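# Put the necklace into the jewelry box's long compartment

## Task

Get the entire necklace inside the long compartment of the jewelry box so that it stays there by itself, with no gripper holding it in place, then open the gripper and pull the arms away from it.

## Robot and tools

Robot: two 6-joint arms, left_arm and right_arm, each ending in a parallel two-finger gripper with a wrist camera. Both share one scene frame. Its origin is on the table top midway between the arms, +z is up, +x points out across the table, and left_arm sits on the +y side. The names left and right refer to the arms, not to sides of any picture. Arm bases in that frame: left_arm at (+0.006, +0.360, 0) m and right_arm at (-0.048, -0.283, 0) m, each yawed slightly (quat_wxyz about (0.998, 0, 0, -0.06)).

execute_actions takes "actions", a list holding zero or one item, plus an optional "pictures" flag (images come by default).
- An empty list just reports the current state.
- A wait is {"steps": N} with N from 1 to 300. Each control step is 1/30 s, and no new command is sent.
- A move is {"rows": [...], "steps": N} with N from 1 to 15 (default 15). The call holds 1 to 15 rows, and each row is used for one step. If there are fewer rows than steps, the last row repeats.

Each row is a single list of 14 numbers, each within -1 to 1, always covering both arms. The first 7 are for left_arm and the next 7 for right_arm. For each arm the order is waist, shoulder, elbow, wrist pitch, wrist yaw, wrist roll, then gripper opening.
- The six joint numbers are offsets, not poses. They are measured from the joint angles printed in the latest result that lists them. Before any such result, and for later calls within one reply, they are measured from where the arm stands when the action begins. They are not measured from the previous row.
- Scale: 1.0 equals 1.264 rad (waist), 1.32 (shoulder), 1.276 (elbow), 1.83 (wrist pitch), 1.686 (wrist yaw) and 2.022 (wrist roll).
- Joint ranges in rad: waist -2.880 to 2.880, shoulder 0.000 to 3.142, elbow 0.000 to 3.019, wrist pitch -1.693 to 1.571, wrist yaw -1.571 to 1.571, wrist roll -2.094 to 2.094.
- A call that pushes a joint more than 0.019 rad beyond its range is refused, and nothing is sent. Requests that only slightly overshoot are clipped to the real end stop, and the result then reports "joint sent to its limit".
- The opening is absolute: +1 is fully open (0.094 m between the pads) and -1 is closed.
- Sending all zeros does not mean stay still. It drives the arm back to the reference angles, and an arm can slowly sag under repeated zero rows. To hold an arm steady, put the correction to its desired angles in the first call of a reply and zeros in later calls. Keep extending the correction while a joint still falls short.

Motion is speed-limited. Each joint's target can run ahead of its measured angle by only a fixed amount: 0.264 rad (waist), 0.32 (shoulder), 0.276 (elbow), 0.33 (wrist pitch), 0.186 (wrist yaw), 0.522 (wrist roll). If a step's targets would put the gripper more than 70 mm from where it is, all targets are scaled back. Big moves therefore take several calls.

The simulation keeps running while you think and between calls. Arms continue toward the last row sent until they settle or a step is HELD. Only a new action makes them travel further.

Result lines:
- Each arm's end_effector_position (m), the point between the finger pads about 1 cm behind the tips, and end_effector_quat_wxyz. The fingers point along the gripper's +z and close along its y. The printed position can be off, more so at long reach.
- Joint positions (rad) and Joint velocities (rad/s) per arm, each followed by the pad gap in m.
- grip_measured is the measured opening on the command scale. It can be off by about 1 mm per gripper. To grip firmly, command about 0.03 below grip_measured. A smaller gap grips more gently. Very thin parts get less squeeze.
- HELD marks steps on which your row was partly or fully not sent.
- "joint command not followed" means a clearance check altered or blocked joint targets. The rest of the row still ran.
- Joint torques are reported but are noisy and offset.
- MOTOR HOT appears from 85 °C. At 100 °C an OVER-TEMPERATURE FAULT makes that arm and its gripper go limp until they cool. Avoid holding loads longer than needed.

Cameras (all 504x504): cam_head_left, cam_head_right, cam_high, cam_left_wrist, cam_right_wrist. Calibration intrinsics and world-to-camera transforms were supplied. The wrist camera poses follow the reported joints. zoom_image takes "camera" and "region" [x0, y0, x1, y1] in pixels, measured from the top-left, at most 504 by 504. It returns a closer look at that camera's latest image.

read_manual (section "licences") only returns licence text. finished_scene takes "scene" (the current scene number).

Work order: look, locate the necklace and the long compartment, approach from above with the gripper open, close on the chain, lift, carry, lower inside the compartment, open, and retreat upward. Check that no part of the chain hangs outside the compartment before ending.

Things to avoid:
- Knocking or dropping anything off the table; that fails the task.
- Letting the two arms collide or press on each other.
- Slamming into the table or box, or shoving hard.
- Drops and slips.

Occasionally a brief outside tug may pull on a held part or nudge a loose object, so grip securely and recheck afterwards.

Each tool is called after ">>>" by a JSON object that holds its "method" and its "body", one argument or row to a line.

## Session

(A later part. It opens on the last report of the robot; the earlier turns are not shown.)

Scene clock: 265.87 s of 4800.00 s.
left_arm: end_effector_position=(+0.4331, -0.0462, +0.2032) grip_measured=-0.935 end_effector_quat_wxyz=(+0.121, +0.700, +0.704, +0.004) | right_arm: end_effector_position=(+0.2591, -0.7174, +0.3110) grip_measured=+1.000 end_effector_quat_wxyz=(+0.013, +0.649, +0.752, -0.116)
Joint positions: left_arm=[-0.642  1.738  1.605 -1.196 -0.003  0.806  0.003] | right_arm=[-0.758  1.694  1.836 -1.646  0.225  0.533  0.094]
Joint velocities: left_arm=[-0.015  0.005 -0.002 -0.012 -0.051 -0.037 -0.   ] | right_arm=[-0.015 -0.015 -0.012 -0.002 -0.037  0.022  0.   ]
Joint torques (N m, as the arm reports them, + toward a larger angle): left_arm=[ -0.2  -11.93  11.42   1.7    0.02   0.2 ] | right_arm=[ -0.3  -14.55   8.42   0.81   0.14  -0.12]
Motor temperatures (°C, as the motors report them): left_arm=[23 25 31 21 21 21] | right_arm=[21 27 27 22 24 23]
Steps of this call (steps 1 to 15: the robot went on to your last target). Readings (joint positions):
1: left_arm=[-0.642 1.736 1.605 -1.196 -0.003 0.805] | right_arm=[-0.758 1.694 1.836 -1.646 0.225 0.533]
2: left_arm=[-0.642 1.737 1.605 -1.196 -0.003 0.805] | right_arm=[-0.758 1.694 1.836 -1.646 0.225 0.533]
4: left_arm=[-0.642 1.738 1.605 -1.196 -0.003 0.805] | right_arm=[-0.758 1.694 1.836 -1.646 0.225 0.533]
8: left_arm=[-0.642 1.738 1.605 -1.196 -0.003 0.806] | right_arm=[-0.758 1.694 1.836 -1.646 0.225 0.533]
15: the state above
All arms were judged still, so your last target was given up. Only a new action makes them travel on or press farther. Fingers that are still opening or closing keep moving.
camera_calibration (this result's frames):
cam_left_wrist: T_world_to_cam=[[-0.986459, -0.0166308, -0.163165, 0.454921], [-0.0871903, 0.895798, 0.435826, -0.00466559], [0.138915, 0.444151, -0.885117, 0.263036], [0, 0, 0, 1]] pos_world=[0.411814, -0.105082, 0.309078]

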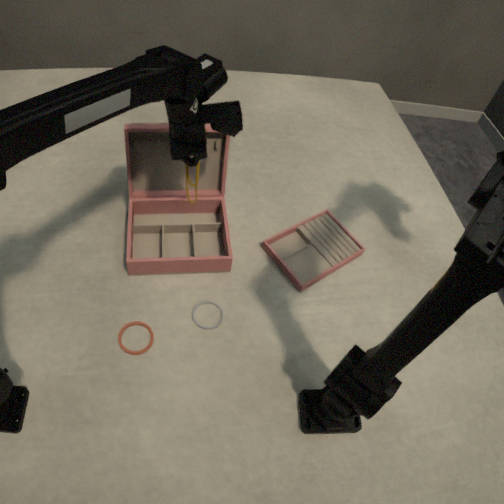

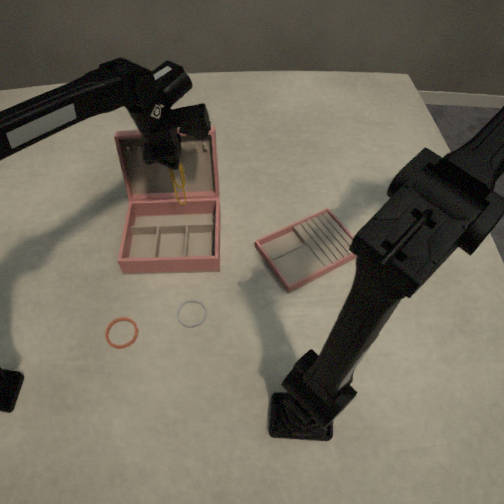

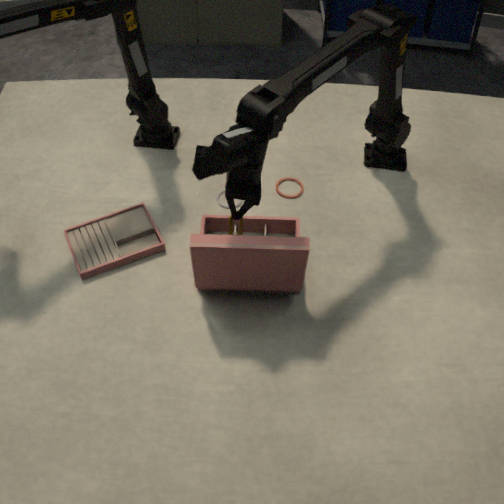

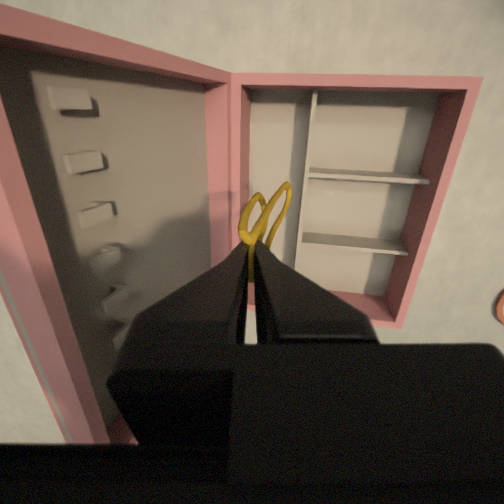

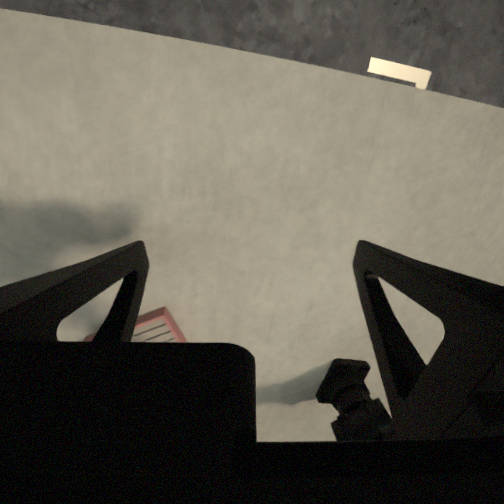

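>>> {"method": "execute_actions", "body": {
  "actions": [
    {"rows": [[0.003,0.014,-0.002,0.011,0,0,-0.965,0,0,0,0,0,0,1],[0.005,0.016,-0.006,0.016,0,0,-0.965,0,0,0,0,0,0,1],[0.007,0.018,-0.012,0.022,0,0,-0.965,0,0,0,0,0,0,1],[0.009,0.021,-0.019,0.03,0,0,-0.965,0,0,0,0,0,0,1],[0.01,0.024,-0.026,0.038,0,0,-0.965,0,0,0,0,0,0,1],[0.01,0.027,-0.034,0.047,0,0,-0.965,0,0,0,0,0,0,1],[0.01,0.03,-0.042,0.056,0,0,-0.965,0,0,0,0,0,0,1],[0.01,0.033,-0.05,0.065,0,0,-0.965,0,0,0,0,0,0,1],[0.01,0.036,-0.058,0.074,0,0,-0.965,0,0,0,0,0,0,1],[0.01,0.039,-0.066,0.083,0,0,-0.965,0,0,0,0,0,0,1],[0.01,0.042,-0.074,0.091,0,0,-0.965,0,0,0,0,0,0,1],[0.01,0.045,-0.081,0.099,0,0,-0.965,0,0,0,0,0,0,1],[0.01,0.048,-0.087,0.105,0,0,-0.965,0,0,0,0,0,0,1],[0.01,0.05,-0.091,0.109,0,0,-0.965,0,0,0,0,0,0,1],[0.01,0.05,-0.092,0.111,0,0,-0.965,0,0,0,0,0,0,1]], "steps": 15}
  ],
  "pictures": false
}}

>>> {"method": "execute_actions", "body": {
  "actions": [
    {"steps": 12}
  ]
}}

Scene clock: 279.40 s of 4800.00 s.
left_arm: end_effector_position=(+0.4413, -0.0487, +0.1476) grip_measured=-0.935 end_effector_quat_wxyz=(+0.135, +0.697, +0.705, +0.005) | right_arm: end_effector_position=(+0.2591, -0.7174, +0.3110) grip_measured=+1.000 end_effector_quat_wxyz=(+0.013, +0.649, +0.752, -0.116)
Joint positions: left_arm=[-0.636  1.771  1.497 -1.026 -0.003  0.806  0.003] | right_arm=[-0.758  1.694  1.836 -1.646  0.225  0.533  0.094]
Joint velocities: left_arm=[-0.005  0.2   -0.208  0.247  0.051  0.022 -0.   ] | right_arm=[ 0.005 -0.005 -0.002 -0.007  0.037 -0.095  0.   ]
Joint torques (N m, as the arm reports them, + toward a larger angle): left_arm=[ -0.26 -12.52   7.75   1.66   0.02   0.06] | right_arm=[ -0.38 -14.49   8.41   0.82   0.13  -0.11]
Motor temperatures (°C, as the motors report them): left_arm=[23 26 32 21 21 21] | right_arm=[21 27 27 22 24 23]
Steps of this call (steps 1 to 391: nothing new was sent; steps 392 to 406: all 15 steps of this action). Readings (joint positions):
392: left_arm=[-0.642 1.738 1.605 -1.196 -0.003 0.806] | right_arm=[-0.758 1.694 1.836 -1.646 0.225 0.533]
393: left_arm=[-0.642 1.738 1.604 -1.193 -0.003 0.806] | right_arm=[-0.758 1.694 1.836 -1.646 0.225 0.533]
395: left_arm=[-0.642 1.738 1.598 -1.178 -0.003 0.806] | right_arm=[-0.758 1.694 1.836 -1.646 0.225 0.533]
399: left_arm=[-0.639 1.739 1.564 -1.125 -0.003 0.806] | right_arm=[-0.758 1.694 1.836 -1.646 0.225 0.533]
406: the state above

Scene clock: 279.80 s of 4800.00 s.
left_arm: end_effector_position=(+0.4403, -0.0477, +0.1279) grip_measured=-0.935 end_effector_quat_wxyz=(+0.123, +0.698, +0.706, +0.005) | right_arm: end_effector_position=(+0.2591, -0.7174, +0.3110) grip_measured=+1.000 end_effector_quat_wxyz=(+0.013, +0.649, +0.752, -0.116)
Joint positions: left_arm=[-0.636  1.796  1.481 -1.01  -0.003  0.806  0.003] | right_arm=[-0.758  1.694  1.836 -1.646  0.225  0.533  0.094]
Joint velocities: left_arm=[ 0.005 -0.005 -0.002 -0.017  0.007 -0.007  0.001] | right_arm=[ 0.005  0.005  0.007 -0.012 -0.022  0.051  0.   ]
Joint torques (N m, as the arm reports them, + toward a larger angle): left_arm=[  0.15 -13.19   8.     1.88   0.02   0.06] | right_arm=[ -0.32 -14.48   8.4    0.8    0.14  -0.12]
Motor temperatures (°C, as the motors report them): left_arm=[23 26 32 21 21 21] | right_arm=[21 27 27 22 24 23]
Steps of this call (steps 1 to 12: the robot went on to your last target). Readings (joint positions):
1: left_arm=[-0.636 1.778 1.490 -1.020 -0.003 0.806] | right_arm=[-0.758 1.694 1.836 -1.646 0.225 0.533]
2: left_arm=[-0.636 1.784 1.486 -1.017 -0.003 0.806] | right_arm=[-0.758 1.694 1.836 -1.646 0.225 0.533]
4: left_arm=[-0.636 1.793 1.482 -1.014 -0.003 0.806] | right_arm=[-0.758 1.694 1.836 -1.646 0.225 0.533]
8: left_arm=[-0.636 1.796 1.481 -1.012 -0.003 0.806] | right_arm=[-0.758 1.694 1.836 -1.646 0.225 0.533]
12: the state above
camera_calibration (this result's frames):
cam_left_wrist: T_world_to_cam=[[-0.985826, -0.0235007, -0.166114, 0.449459], [-0.0943263, 0.896461, 0.432966, 0.0337043], [0.13874, 0.442498, -0.885972, 0.196097], [0, 0, 0, 1]] pos_world=[0.419061, -0.106425, 0.233806]

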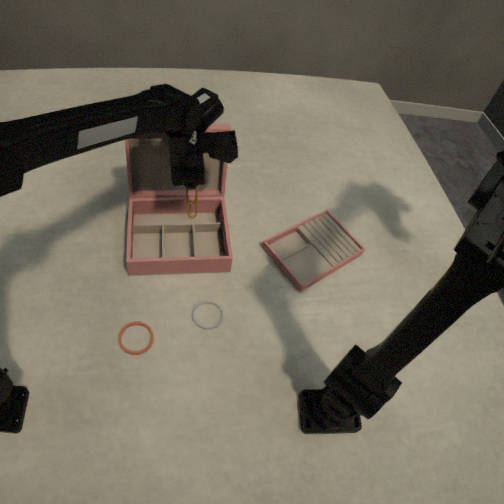

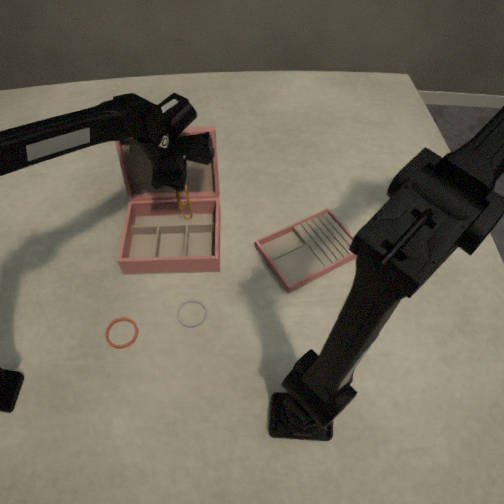

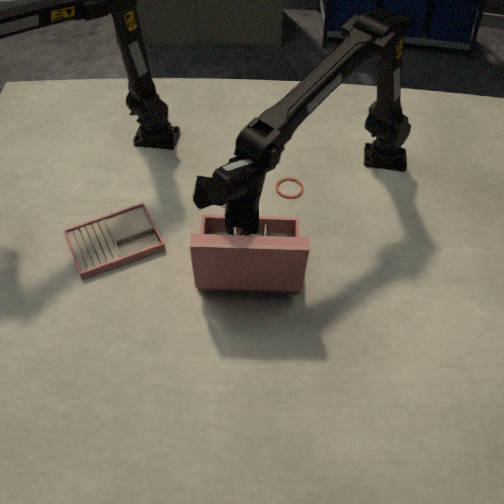

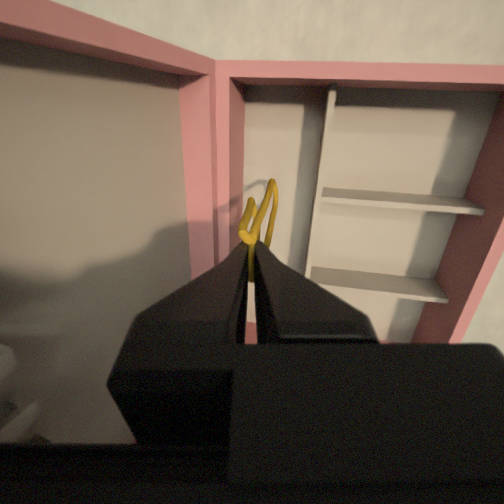

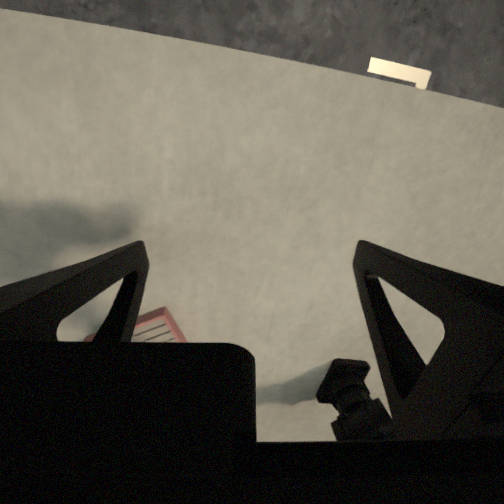

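>>> {"method": "execute_actions", "body": {
  "actions": [
    {"rows": [[0.005,-0.004,-0.003,0.011,0,0.004,-0.965,0,0,0,0,0,0,1],[0.007,-0.008,-0.009,0.015,0,0.006,-0.965,0,0,0,0,0,0,1],[0.01,-0.012,-0.018,0.021,0,0.009,-0.965,0,0,0,0,0,0,1],[0.013,-0.015,-0.028,0.028,0,0.012,-0.965,0,0,0,0,0,0,1],[0.016,-0.017,-0.039,0.036,0,0.015,-0.965,0,0,0,0,0,0,1],[0.019,-0.019,-0.051,0.044,0,0.018,-0.965,0,0,0,0,0,0,1],[0.022,-0.021,-0.063,0.053,0,0.021,-0.965,0,0,0,0,0,0,1],[0.025,-0.023,-0.075,0.062,0,0.024,-0.965,0,0,0,0,0,0,1],[0.028,-0.025,-0.087,0.07,0,0.027,-0.965,0,0,0,0,0,0,1],[0.031,-0.026,-0.099,0.078,0,0.03,-0.965,0,0,0,0,0,0,1],[0.034,-0.027,-0.111,0.086,0,0.032,-0.965,0,0,0,0,0,0,1],[0.037,-0.028,-0.122,0.094,0,0.034,-0.965,0,0,0,0,0,0,1],[0.04,-0.029,-0.13,0.1,0,0.035,-0.965,0,0,0,0,0,0,1],[0.042,-0.03,-0.136,0.103,0,0.035,-0.965,0,0,0,0,0,0,1],[0.043,-0.03,-0.138,0.105,0,0.035,-0.965,0,0,0,0,0,0,1]], "steps": 15}
  ],
  "pictures": false
}}

>>> {"method": "execute_actions", "body": {
  "actions": [
    {"steps": 12}
  ]
}}

Scene clock: 293.43 s of 4800.00 s.
left_arm: end_effector_position=(+0.4376, -0.0101, +0.0720) grip_measured=-0.935 end_effector_quat_wxyz=(+0.121, +0.699, +0.705, +0.010) | right_arm: end_effector_position=(+0.2591, -0.7174, +0.3110) grip_measured=+1.000 end_effector_quat_wxyz=(+0.013, +0.649, +0.752, -0.116)
Joint positions: left_arm=[-0.591  1.788  1.312 -0.852 -0.003  0.854  0.003] | right_arm=[-0.758  1.694  1.836 -1.646  0.225  0.533  0.094]
Joint velocities: left_arm=[ 0.132  0.005 -0.3    0.212 -0.037  0.139 -0.   ] | right_arm=[-0.015  0.015 -0.002  0.002 -0.037 -0.007  0.   ]
Joint torques (N m, as the arm reports them, + toward a larger angle): left_arm=[ -0.57 -16.12   7.68   1.87   0.02   0.2 ] | right_arm=[ -0.34 -14.51   8.4    0.81   0.13  -0.11]
Motor temperatures (°C, as the motors report them): left_arm=[23 26 30 21 21 21] | right_arm=[21 27 27 22 24 23]
Steps of this call (steps 1 to 30: the robot went on to your last target; steps 31 to 394: nothing new was sent; steps 395 to 409: all 15 steps of this action). Readings (joint positions):
395: left_arm=[-0.636 1.796 1.481 -1.010 -0.003 0.806] | right_arm=[-0.758 1.694 1.836 -1.646 0.225 0.533]
396: left_arm=[-0.636 1.796 1.479 -1.007 -0.003 0.806] | right_arm=[-0.758 1.694 1.836 -1.646 0.225 0.533]
398: left_arm=[-0.634 1.795 1.470 -0.993 -0.003 0.809] | right_arm=[-0.758 1.694 1.836 -1.646 0.225 0.533]
402: left_arm=[-0.625 1.790 1.418 -0.941 -0.003 0.824] | right_arm=[-0.758 1.694 1.836 -1.646 0.225 0.533]
409: the state above

Scene clock: 293.83 s of 4800.00 s.
left_arm: end_effector_position=(+0.4400, -0.0045, +0.0701) grip_measured=-0.935 end_effector_quat_wxyz=(+0.124, +0.699, +0.704, +0.012) | right_arm: end_effector_position=(+0.2591, -0.7174, +0.3110) grip_measured=+1.000 end_effector_quat_wxyz=(+0.013, +0.649, +0.752, -0.116)
Joint positions: left_arm=[-0.58   1.783  1.297 -0.835 -0.003  0.864  0.003] | right_arm=[-0.758  1.694  1.836 -1.646  0.225  0.533  0.094]
Joint velocities: left_arm=[-0.024 -0.024  0.007 -0.017  0.037 -0.051 -0.002] | right_arm=[-0.005 -0.005  0.002 -0.002  0.022  0.081  0.   ]
Joint torques (N m, as the arm reports them, + toward a larger angle): left_arm=[ -1.19 -14.95   7.57   1.88   0.02   0.21] | right_arm=[ -0.33 -14.44   8.39   0.8    0.13  -0.11]
Motor temperatures (°C, as the motors report them): left_arm=[23 26 30 21 21 21] | right_arm=[21 27 27 22 24 23]
Steps of this call (steps 1 to 12: the robot went on to your last target). Readings (joint positions):
1: left_arm=[-0.586 1.788 1.304 -0.847 -0.003 0.856] | right_arm=[-0.758 1.694 1.836 -1.646 0.225 0.533]
2: left_arm=[-0.583 1.788 1.299 -0.844 -0.003 0.858] | right_arm=[-0.758 1.694 1.836 -1.646 0.225 0.533]
4: left_arm=[-0.580 1.788 1.297 -0.841 -0.003 0.860] | right_arm=[-0.758 1.694 1.836 -1.646 0.225 0.533]
8: left_arm=[-0.580 1.785 1.297 -0.836 -0.003 0.863] | right_arm=[-0.758 1.694 1.836 -1.646 0.225 0.533]
12: the state above
camera_calibration (this result's frames):
cam_left_wrist: T_world_to_cam=[[-0.983698, -0.0208663, -0.178613, 0.440564], [-0.0986491, 0.893069, 0.438971, 0.0213887], [0.150354, 0.449435, -0.880569, 0.120383], [0, 0, 0, 1]] pos_world=[0.417392, -0.0640128, 0.175307]

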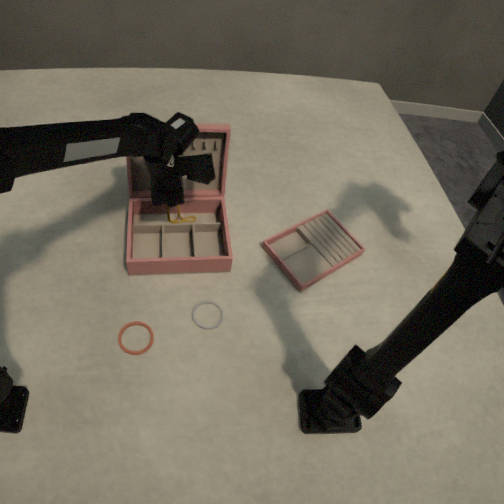

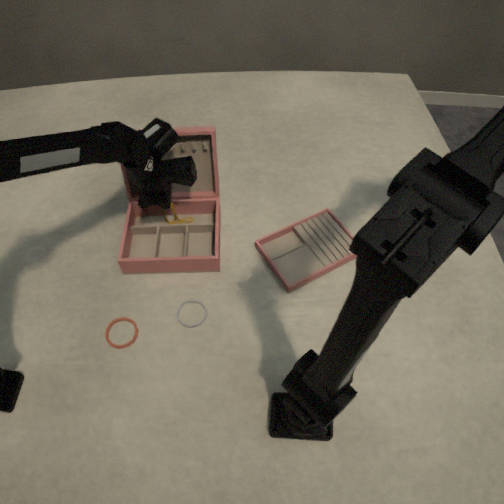

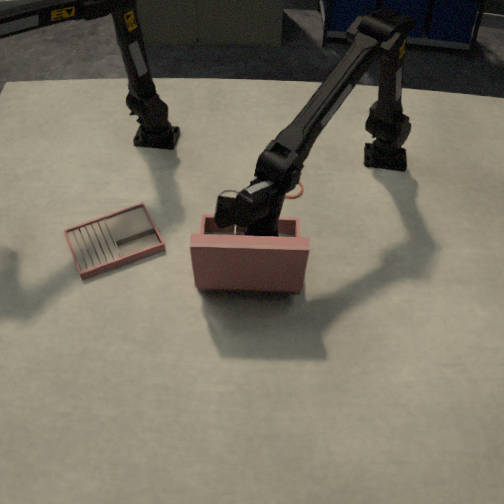

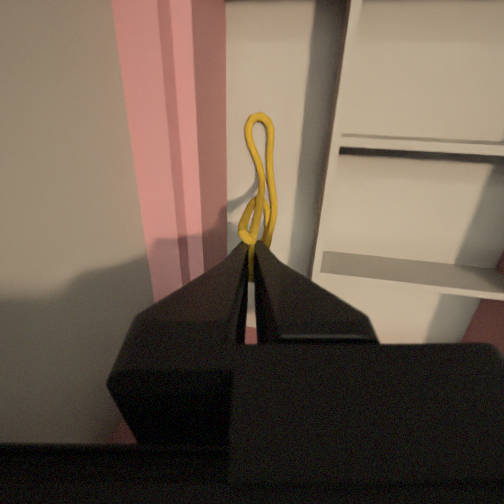

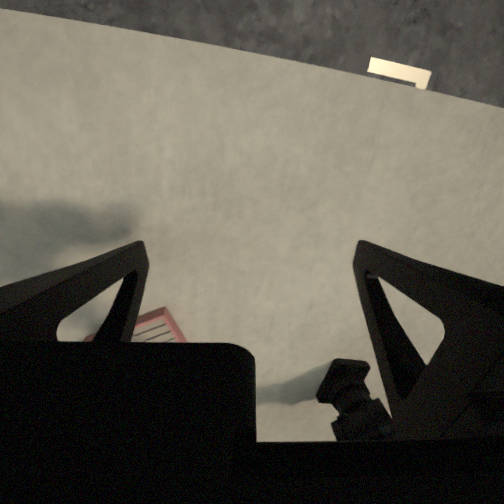

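>>> {"method": "execute_actions", "body": {
  "actions": [
    {"rows": [[0.004,-0.01,-0.002,0.01,0,0.005,-0.965,0,0,0,0,0,0,1],[0.006,-0.01,-0.007,0.014,0,0.007,-0.965,0,0,0,0,0,0,1],[0.009,-0.01,-0.013,0.019,0,0.009,-0.965,0,0,0,0,0,0,1],[0.012,-0.01,-0.02,0.025,0,0.012,-0.965,0,0,0,0,0,0,1],[0.015,-0.01,-0.028,0.031,0,0.015,-0.965,0,0,0,0,0,0,1],[0.018,-0.01,-0.037,0.038,0,0.018,-0.965,0,0,0,0,0,0,1],[0.021,-0.01,-0.046,0.045,0,0.021,-0.965,0,0,0,0,0,0,1],[0.024,-0.01,-0.055,0.052,0,0.024,-0.965,0,0,0,0,0,0,1],[0.027,-0.01,-0.064,0.059,0,0.027,-0.965,0,0,0,0,0,0,1],[0.03,-0.01,-0.073,0.066,0,0.029,-0.965,0,0,0,0,0,0,1],[0.032,-0.01,-0.081,0.072,0,0.031,-0.965,0,0,0,0,0,0,1],[0.034,-0.01,-0.088,0.078,0,0.032,-0.965,0,0,0,0,0,0,1],[0.035,-0.01,-0.094,0.083,0,0.032,-0.965,0,0,0,0,0,0,1],[0.036,-0.01,-0.098,0.086,0,0.032,-0.965,0,0,0,0,0,0,1],[0.036,-0.01,-0.1,0.087,0,0.032,-0.965,0,0,0,0,0,0,1]], "steps": 15}
  ],
  "pictures": false
}}

>>> {"method": "execute_actions", "body": {
  "actions": [
    {"steps": 12}
  ]
}}

Scene clock: 305.47 s of 4800.00 s.
left_arm: end_effector_position=(+0.4366, +0.0276, +0.0307) grip_measured=-0.935 end_effector_quat_wxyz=(+0.127, +0.700, +0.703, +0.018) | right_arm: end_effector_position=(+0.2591, -0.7174, +0.3110) grip_measured=+1.000 end_effector_quat_wxyz=(+0.013, +0.649, +0.752, -0.116)
Joint positions: left_arm=[-0.539  1.783  1.175 -0.707 -0.003  0.909  0.003] | right_arm=[-0.758  1.694  1.836 -1.646  0.225  0.533  0.094]
Joint velocities: left_arm=[ 0.103  0.015 -0.178  0.149 -0.051  0.037  0.   ] | right_arm=[-0.015 -0.005 -0.012 -0.017 -0.007 -0.051  0.   ]
Joint torques (N m, as the arm reports them, + toward a larger angle): left_arm=[ -1.   -13.37   7.13   1.89   0.03   0.18] | right_arm=[ -0.27 -14.54   8.4    0.83   0.13  -0.11]
Motor temperatures (°C, as the motors report them): left_arm=[23 26 29 21 21 21] | right_arm=[21 27 27 22 24 23]
Steps of this call (steps 1 to 30: the robot went on to your last target; steps 31 to 120: nothing new was sent; then 7.13 s passed at rest; steps 121 to 135: all 15 steps of this action). Readings (joint positions):
121: left_arm=[-0.580 1.783 1.297 -0.835 -0.003 0.865] | right_arm=[-0.758 1.694 1.836 -1.646 0.225 0.533]
122: left_arm=[-0.580 1.783 1.297 -0.834 -0.003 0.865] | right_arm=[-0.758 1.694 1.836 -1.646 0.225 0.533]
124: left_arm=[-0.579 1.783 1.290 -0.821 -0.003 0.868] | right_arm=[-0.758 1.694 1.836 -1.646 0.225 0.533]
128: left_arm=[-0.571 1.783 1.254 -0.779 -0.003 0.882] | right_arm=[-0.758 1.694 1.836 -1.646 0.225 0.533]
135: the state above

Scene clock: 305.87 s of 4800.00 s.
left_arm: end_effector_position=(+0.4374, +0.0300, +0.0282) grip_measured=-0.935 end_effector_quat_wxyz=(+0.129, +0.701, +0.701, +0.019) | right_arm: end_effector_position=(+0.2591, -0.7174, +0.3110) grip_measured=+1.000 end_effector_quat_wxyz=(+0.013, +0.649, +0.752, -0.116)
Joint positions: left_arm=[-0.535  1.783  1.167 -0.694 -0.003  0.917  0.003] | right_arm=[-0.758  1.694  1.836 -1.646  0.225  0.533  0.094]
Joint velocities: left_arm=[-0.005 -0.005 -0.007 -0.017 -0.051 -0.051  0.001] | right_arm=[ 0.005 -0.005 -0.017 -0.002  0.051 -0.007  0.   ]
Joint torques (N m, as the arm reports them, + toward a larger angle): left_arm=[ -0.59 -13.5    6.79   1.85   0.03   0.21] | right_arm=[ -0.25 -14.48   8.41   0.76   0.13  -0.12]
Motor temperatures (°C, as the motors report them): left_arm=[23 26 29 21 21 21] | right_arm=[21 27 27 22 24 23]
Steps of this call (steps 1 to 12: the robot went on to your last target). Readings (joint positions):
1: left_arm=[-0.537 1.783 1.170 -0.703 -0.003 0.910] | right_arm=[-0.758 1.694 1.836 -1.646 0.225 0.533]
2: left_arm=[-0.535 1.783 1.167 -0.701 -0.003 0.912] | right_arm=[-0.758 1.694 1.836 -1.646 0.225 0.533]
4: left_arm=[-0.535 1.783 1.167 -0.698 -0.003 0.914] | right_arm=[-0.758 1.694 1.836 -1.646 0.225 0.533]
8: left_arm=[-0.535 1.783 1.167 -0.694 -0.003 0.916] | right_arm=[-0.758 1.694 1.836 -1.646 0.225 0.533]
12: the state above
camera_calibration (this result's frames):
cam_left_wrist: T_world_to_cam=[[-0.980712, -0.0147146, -0.194906, 0.430173], [-0.100972, 0.891946, 0.440723, 0.00979926], [0.16736, 0.451902, -0.876228, 0.0607838], [0, 0, 0, 1]] pos_world=[0.412692, -0.0298789, 0.132785]

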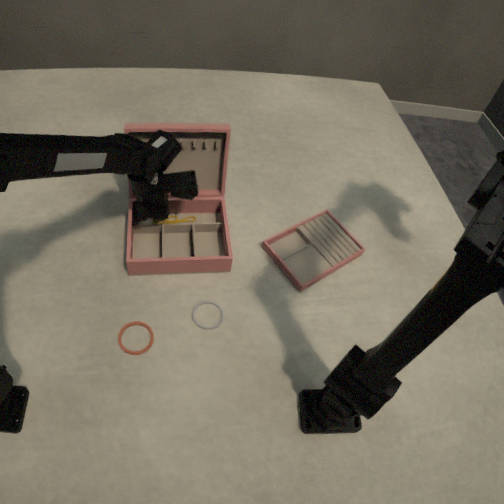

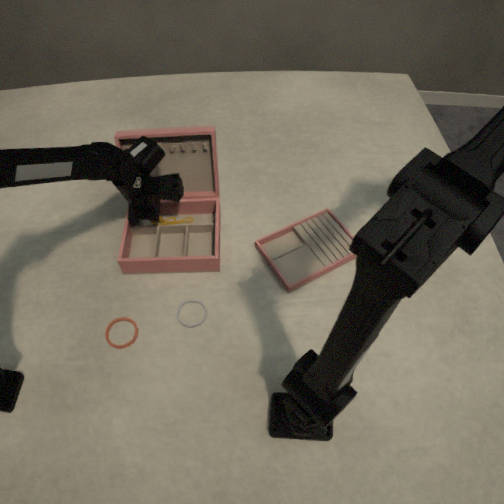

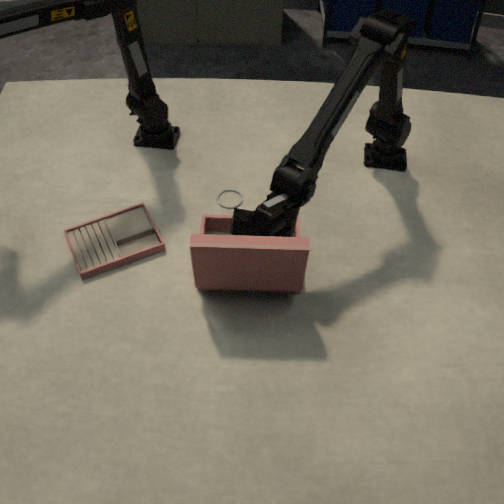

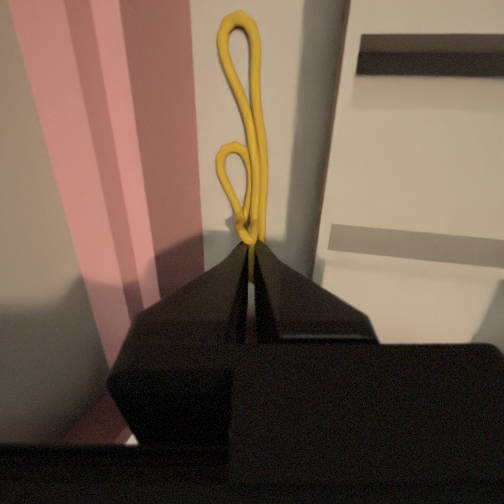

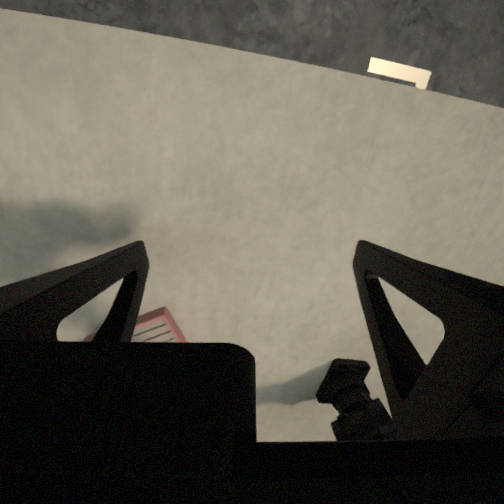

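>>> {"method": "execute_actions", "body": {
  "actions": [
    {"rows": [[0,-0.01,0,0.005,0,0,-0.92,0,0,0,0,0,0,1],[0,-0.01,0,0.005,0,0,-0.88,0,0,0,0,0,0,1],[0,-0.01,0,0.005,0,0,-0.83,0,0,0,0,0,0,1],[0,-0.01,0,0.005,0,0,-0.78,0,0,0,0,0,0,1],[0,-0.01,0,0.005,0,0,-0.72,0,0,0,0,0,0,1]], "steps": 10}
  ],
  "pictures": false
}}

>>> {"method": "execute_actions", "body": {
  "actions": [
    {"rows": [[0,-0.02,0.02,-0.006,0,0,-0.72,0,0,0,0,0,0,1],[0,-0.026,0.02,-0.009,0,0,-0.72,0,0,0,0,0,0,1],[0,-0.034,0.02,-0.014,0,0,-0.72,0,0,0,0,0,0,1],[0,-0.044,0.02,-0.02,0,0,-0.72,0,0,0,0,0,0,1],[0,-0.056,0.02,-0.028,0,0,-0.72,0,0,0,0,0,0,1],[0,-0.07,0.02,-0.037,0,0,-0.72,0,0,0,0,0,0,1],[0,-0.085,0.02,-0.047,0,0,-0.72,0,0,0,0,0,0,1],[0,-0.1,0.02,-0.058,0,0,-0.72,0,0,0,0,0,0,1],[0,-0.115,0.02,-0.069,0,0,-0.72,0,0,0,0,0,0,1],[0,-0.13,0.02,-0.08,0,0,-0.72,0,0,0,0,0,0,1],[0,-0.145,0.02,-0.091,0,0,-0.72,0,0,0,0,0,0,1],[0,-0.158,0.02,-0.1,0,0,-0.72,0,0,0,0,0,0,1],[0,-0.168,0.02,-0.108,0,0,-0.72,0,0,0,0,0,0,1],[0,-0.175,0.02,-0.113,0,0,-0.72,0,0,0,0,0,0,1],[0,-0.178,0.02,-0.115,0,0,-0.72,0,0,0,0,0,0,1]], "steps": 15}
  ],
  "pictures": false
}}

>>> {"method": "execute_actions", "body": {
  "actions": [
    {"steps": 8}
  ]
}}

Scene clock: 316.67 s of 4800.00 s.
left_arm: end_effector_position=(+0.4374, +0.0300, +0.0282) grip_measured=-0.723 end_effector_quat_wxyz=(+0.129, +0.701, +0.701, +0.019) | right_arm: end_effector_position=(+0.2591, -0.7174, +0.3110) grip_measured=+1.000 end_effector_quat_wxyz=(+0.013, +0.649, +0.752, -0.116)
Joint positions: left_arm=[-0.535  1.783  1.167 -0.694 -0.003  0.917  0.013] | right_arm=[-0.758  1.694  1.836 -1.646  0.225  0.533  0.094]
Joint velocities: left_arm=[-0.005 -0.005  0.022 -0.017  0.066  0.007  0.   ] | right_arm=[ 0.005 -0.005 -0.032 -0.002 -0.051  0.022  0.   ]
Joint torques (N m, as the arm reports them, + toward a larger angle): left_arm=[ -0.45 -13.42   6.64   1.43   0.03   0.06] | right_arm=[ -0.25 -14.56   8.41   0.81   0.13  -0.11]
Motor temperatures (°C, as the motors report them): left_arm=[23 27 28 21 21 21] | right_arm=[21 27 27 22 24 23]
Steps of this call (steps 1 to 30: the robot went on to your last target; steps 31 to 90: nothing new was sent; then 7.47 s passed at rest; steps 91 to 100: all 10 steps of this action). Readings (joint positions):
91: left_arm=[-0.535 1.783 1.167 -0.694 -0.003 0.917] | right_arm=[-0.758 1.694 1.836 -1.646 0.225 0.533]
92: left_arm=[-0.535 1.783 1.167 -0.694 -0.003 0.917] | right_arm=[-0.758 1.694 1.836 -1.646 0.225 0.533]
94: left_arm=[-0.535 1.783 1.167 -0.694 -0.003 0.917] | right_arm=[-0.758 1.694 1.836 -1.646 0.225 0.533]
98: left_arm=[-0.535 1.783 1.167 -0.694 -0.003 0.917] | right_arm=[-0.758 1.694 1.836 -1.646 0.225 0.533]
100: the state above

Scene clock: 317.17 s of 4800.00 s.
left_arm: end_effector_position=(+0.4131, +0.0485, +0.1202) grip_measured=-0.723 end_effector_quat_wxyz=(+0.142, +0.700, +0.700, +0.021) | right_arm: end_effector_position=(+0.2591, -0.7174, +0.3110) grip_measured=+1.000 end_effector_quat_wxyz=(+0.013, +0.649, +0.752, -0.116)
Joint positions: left_arm=[-0.535  1.578  1.167 -0.871 -0.003  0.917  0.013] | right_arm=[-0.758  1.694  1.836 -1.646  0.225  0.533  0.094]
Joint velocities: left_arm=[-0.015 -0.669 -0.007 -0.291  0.037 -0.022 -0.001] | right_arm=[-0.015 -0.005 -0.002  0.012 -0.007 -0.022  0.   ]
Joint torques (N m, as the arm reports them, + toward a larger angle): left_arm=[-0.4  -9.47  9.04  0.59  0.02  0.06] | right_arm=[ -0.4  -14.47   8.4    0.79   0.14  -0.12]
Motor temperatures (°C, as the motors report them): left_arm=[23 27 29 21 21 21] | right_arm=[21 27 27 22 24 23]
Steps of this call (steps 1 to 15: all 15 steps of this action). Readings (joint positions):
1: left_arm=[-0.535 1.783 1.167 -0.694 -0.003 0.917] | right_arm=[-0.758 1.694 1.836 -1.646 0.225 0.533]
2: left_arm=[-0.535 1.782 1.167 -0.694 -0.003 0.917] | right_arm=[-0.758 1.694 1.836 -1.646 0.225 0.533]
4: left_arm=[-0.535 1.778 1.167 -0.702 -0.003 0.917] | right_arm=[-0.758 1.694 1.836 -1.646 0.225 0.533]
8: left_arm=[-0.535 1.739 1.167 -0.753 -0.003 0.917] | right_arm=[-0.758 1.694 1.836 -1.646 0.225 0.533]
15: the state above

Scene clock: 317.43 s of 4800.00 s.
left_arm: end_effector_position=(+0.4094, +0.0514, +0.1435) grip_measured=-0.723 end_effector_quat_wxyz=(+0.157, +0.698, +0.698, +0.023) | right_arm: end_effector_position=(+0.2591, -0.7174, +0.3110) grip_measured=+1.000 end_effector_quat_wxyz=(+0.013, +0.649, +0.752, -0.116)
Joint positions: left_arm=[-0.535  1.527  1.167 -0.891 -0.003  0.917  0.013] | right_arm=[-0.758  1.694  1.836 -1.646  0.225  0.533  0.094]
Joint velocities: left_arm=[-0.005  0.005 -0.017 -0.007  0.037  0.007  0.001] | right_arm=[-0.034  0.005  0.012 -0.007  0.022 -0.037  0.   ]
Joint torques (N m, as the arm reports them, + toward a larger angle): left_arm=[-0.42 -8.67  9.13  0.49  0.03  0.06] | right_arm=[ -0.26 -14.57   8.4    0.8    0.13  -0.12]
Motor temperatures (°C, as the motors report them): left_arm=[23 27 29 21 21 21] | right_arm=[21 27 27 22 24 23]
Steps of this call (steps 1 to 8: the robot went on to your last target). Readings (joint positions):
1: left_arm=[-0.535 1.558 1.167 -0.879 -0.003 0.917] | right_arm=[-0.758 1.694 1.836 -1.646 0.225 0.533]
2: left_arm=[-0.535 1.542 1.167 -0.883 -0.003 0.917] | right_arm=[-0.758 1.694 1.836 -1.646 0.225 0.533]
4: left_arm=[-0.535 1.526 1.167 -0.887 -0.003 0.917] | right_arm=[-0.758 1.694 1.836 -1.646 0.225 0.533]
8: the state above
camera_calibration (this result's frames):
cam_left_wrist: T_world_to_cam=[[-0.970635, -0.0220486, -0.239546, 0.428189], [-0.120243, 0.906936, 0.403744, -0.0505124], [0.208351, 0.420692, -0.882954, 0.142601], [0, 0, 0, 1]] pos_world=[0.37983, -0.00473851, 0.248875]

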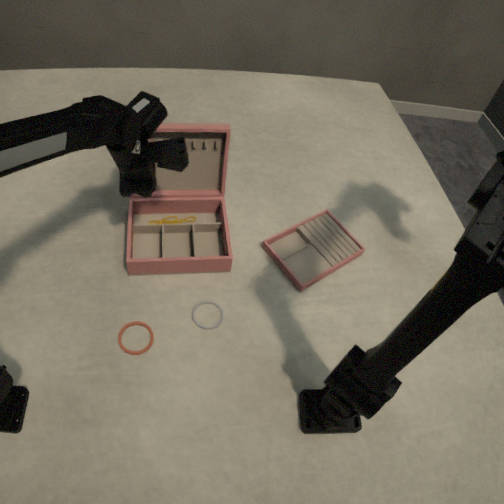

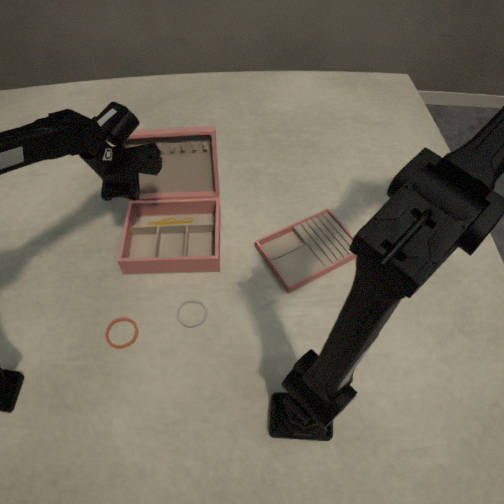

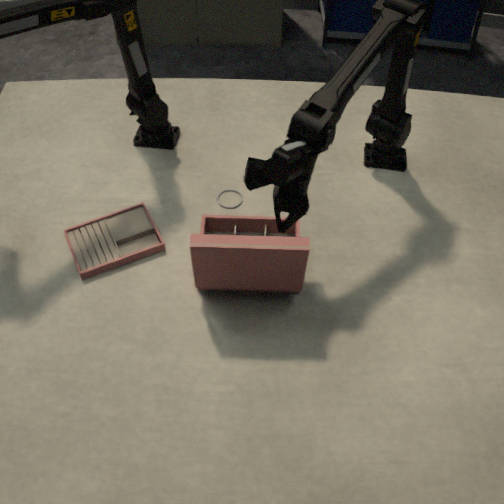

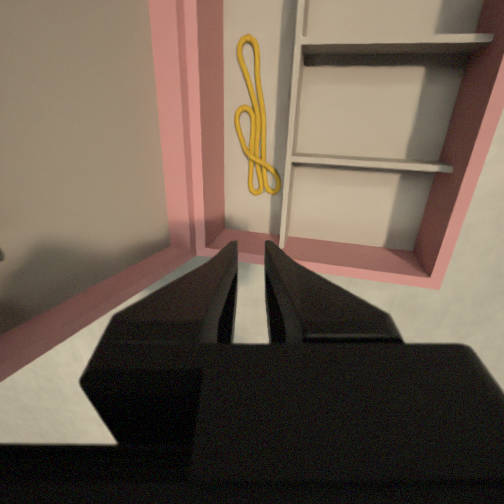

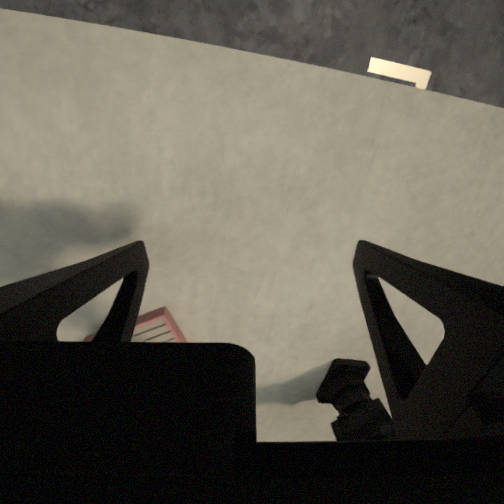

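All inside. Retract clear.

>>> {"method": "execute_actions", "body": {
  "actions": [
    {"rows": [[0,-0.02,-0.005,-0.005,0,0,-0.72,0,0,0,0,0,0,1],[0,-0.035,-0.015,-0.01,0,0,-0.72,0,0,0,0,0,0,1],[0,-0.055,-0.03,-0.017,0,0,-0.72,0,0,0,0,0,0,1],[0,-0.08,-0.048,-0.025,0,0,-0.72,0,0,0,0,0,0,1],[0,-0.11,-0.068,-0.034,0,0,-0.72,0,0,0,0,0,0,1],[0.01,-0.14,-0.09,-0.043,0,0,-0.72,0,0,0,0,0,0,1],[0.025,-0.17,-0.112,-0.052,0,0,-0.72,0,0,0,0,0,0,1],[0.045,-0.2,-0.134,-0.061,0,0,-0.72,0,0,0,0,0,0,1],[0.07,-0.23,-0.156,-0.07,0,0,-0.72,0,0,0,0,0,0,1],[0.095,-0.26,-0.178,-0.079,0,0,-0.72,0,0,0,0,0,0,1],[0.12,-0.285,-0.198,-0.087,0,0,-0.72,0,0,0,0,0,0,1],[0.145,-0.305,-0.214,-0.093,0,0,-0.72,0,0,0,0,0,0,1],[0.165,-0.32,-0.225,-0.097,0,0,-0.72,0,0,0,0,0,0,1],[0.18,-0.33,-0.232,-0.1,0,0,-0.72,0,0,0,0,0,0,1],[0.19,-0.335,-0.235,-0.1,0,0,-0.72,0,0,0,0,0,0,1]], "steps": 15}
  ],
  "pictures": false
}}

>>> {"method": "execute_actions", "body": {
  "actions": [
    {"steps": 12}
  ]
}}

Scene clock: 327.27 s of 4800.00 s.
left_arm: end_effector_position=(+0.3282, +0.2073, +0.1861) grip_measured=-0.723 end_effector_quat_wxyz=(+0.151, +0.621, +0.768, +0.038) | right_arm: end_effector_position=(+0.2591, -0.7174, +0.3110) grip_measured=+1.000 end_effector_quat_wxyz=(+0.013, +0.649, +0.752, -0.116)
Joint positions: left_arm=[-0.324  1.089  0.885 -1.053 -0.003  0.917  0.013] | right_arm=[-0.758  1.694  1.836 -1.646  0.225  0.533  0.094]
Joint velocities: left_arm=[ 0.962 -0.796 -0.266 -0.198 -0.022  0.007 -0.002] | right_arm=[-0.015  0.005  0.012 -0.007 -0.022  0.051  0.   ]
Joint torques (N m, as the arm reports them, + toward a larger angle): left_arm=[-3.06 -1.68  7.77  0.74  0.08  0.06] | right_arm=[ -0.33 -14.52   8.4    0.8    0.14  -0.11]
Motor temperatures (°C, as the motors report them): left_arm=[23 26 29 21 21 21] | right_arm=[21 27 27 22 24 23]
Steps of this call (steps 1 to 30: the robot went on to your last target; steps 31 to 90: nothing new was sent; then 6.33 s passed at rest; steps 91 to 105: all 15 steps of this action). Readings (joint positions):
91: left_arm=[-0.535 1.527 1.166 -0.891 -0.003 0.917] | right_arm=[-0.758 1.694 1.836 -1.646 0.225 0.533]
92: left_arm=[-0.535 1.525 1.164 -0.891 -0.003 0.917] | right_arm=[-0.758 1.694 1.836 -1.646 0.225 0.533]
94: left_arm=[-0.535 1.509 1.145 -0.898 -0.003 0.917] | right_arm=[-0.758 1.694 1.836 -1.646 0.225 0.533]
98: left_arm=[-0.528 1.394 1.042 -0.953 -0.003 0.917] | right_arm=[-0.758 1.694 1.836 -1.646 0.225 0.533]
105: the state above

Scene clock: 327.67 s of 4800.00 s.
left_arm: end_effector_position=(+0.3255, +0.2223, +0.1833) grip_measured=-0.723 end_effector_quat_wxyz=(+0.146, +0.608, +0.779, +0.041) | right_arm: end_effector_position=(+0.2591, -0.7174, +0.3110) grip_measured=+1.000 end_effector_quat_wxyz=(+0.013, +0.649, +0.752, -0.116)
Joint positions: left_arm=[-0.29   1.071  0.867 -1.062 -0.005  0.917  0.013] | right_arm=[-0.758  1.694  1.836 -1.646  0.225  0.533  0.094]
Joint velocities: left_arm=[ 0.015 -0.015 -0.002 -0.022 -0.007 -0.007  0.001] | right_arm=[ 0.005 -0.005  0.007  0.017 -0.066 -0.007  0.   ]
Joint torques (N m, as the arm reports them, + toward a larger angle): left_arm=[-1.36 -3.09  7.87  0.52  0.11  0.06] | right_arm=[ -0.31 -14.49   8.39   0.78   0.13  -0.11]
Motor temperatures (°C, as the motors report them): left_arm=[23 26 29 21 21 21] | right_arm=[21 27 27 22 24 23]
Steps of this call (steps 1 to 12: the robot went on to your last target). Readings (joint positions):
1: left_arm=[-0.297 1.068 0.878 -1.058 -0.005 0.917] | right_arm=[-0.758 1.694 1.836 -1.646 0.225 0.533]
2: left_arm=[-0.280 1.055 0.875 -1.061 -0.005 0.917] | right_arm=[-0.758 1.694 1.836 -1.646 0.225 0.533]
4: left_arm=[-0.274 1.053 0.875 -1.062 -0.005 0.917] | right_arm=[-0.758 1.694 1.836 -1.646 0.225 0.533]
8: left_arm=[-0.287 1.066 0.869 -1.062 -0.005 0.917] | right_arm=[-0.758 1.694 1.836 -1.646 0.225 0.533]
12: the state above
camera_calibration (this result's frames):
cam_left_wrist: T_world_to_cam=[[-0.939109, -0.255868, -0.229359, 0.399957], [-0.332086, 0.847296, 0.414498, -0.151461], [0.0882785, 0.465426, -0.880673, 0.151997], [0, 0, 0, 1]] pos_world=[0.311887, 0.159925, 0.288374]

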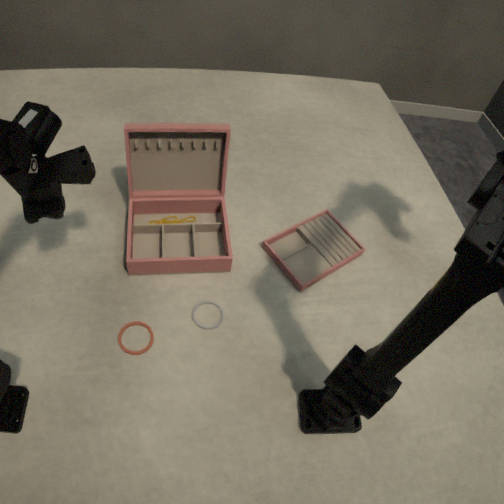

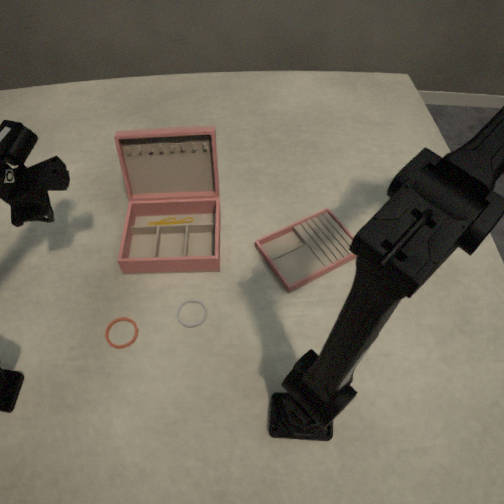

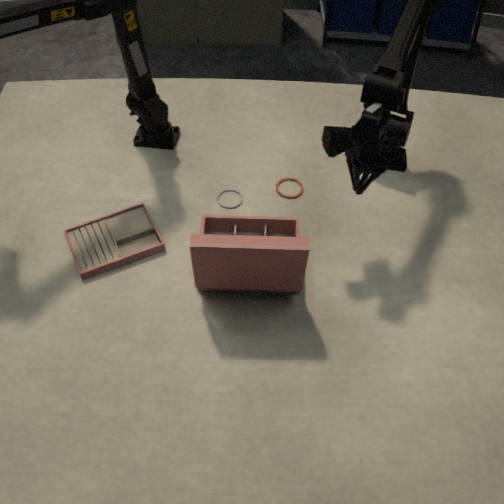

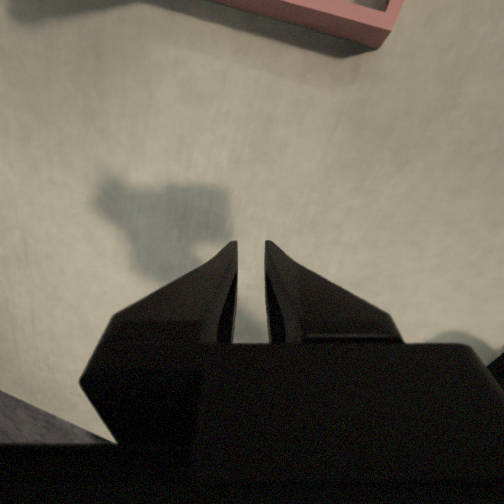

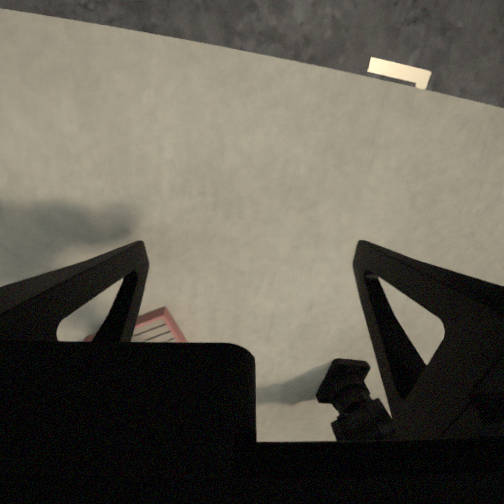

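>>> {"method": "finished_scene", "body": {
  "scene": 1
}}

The scene is finished: the task was done.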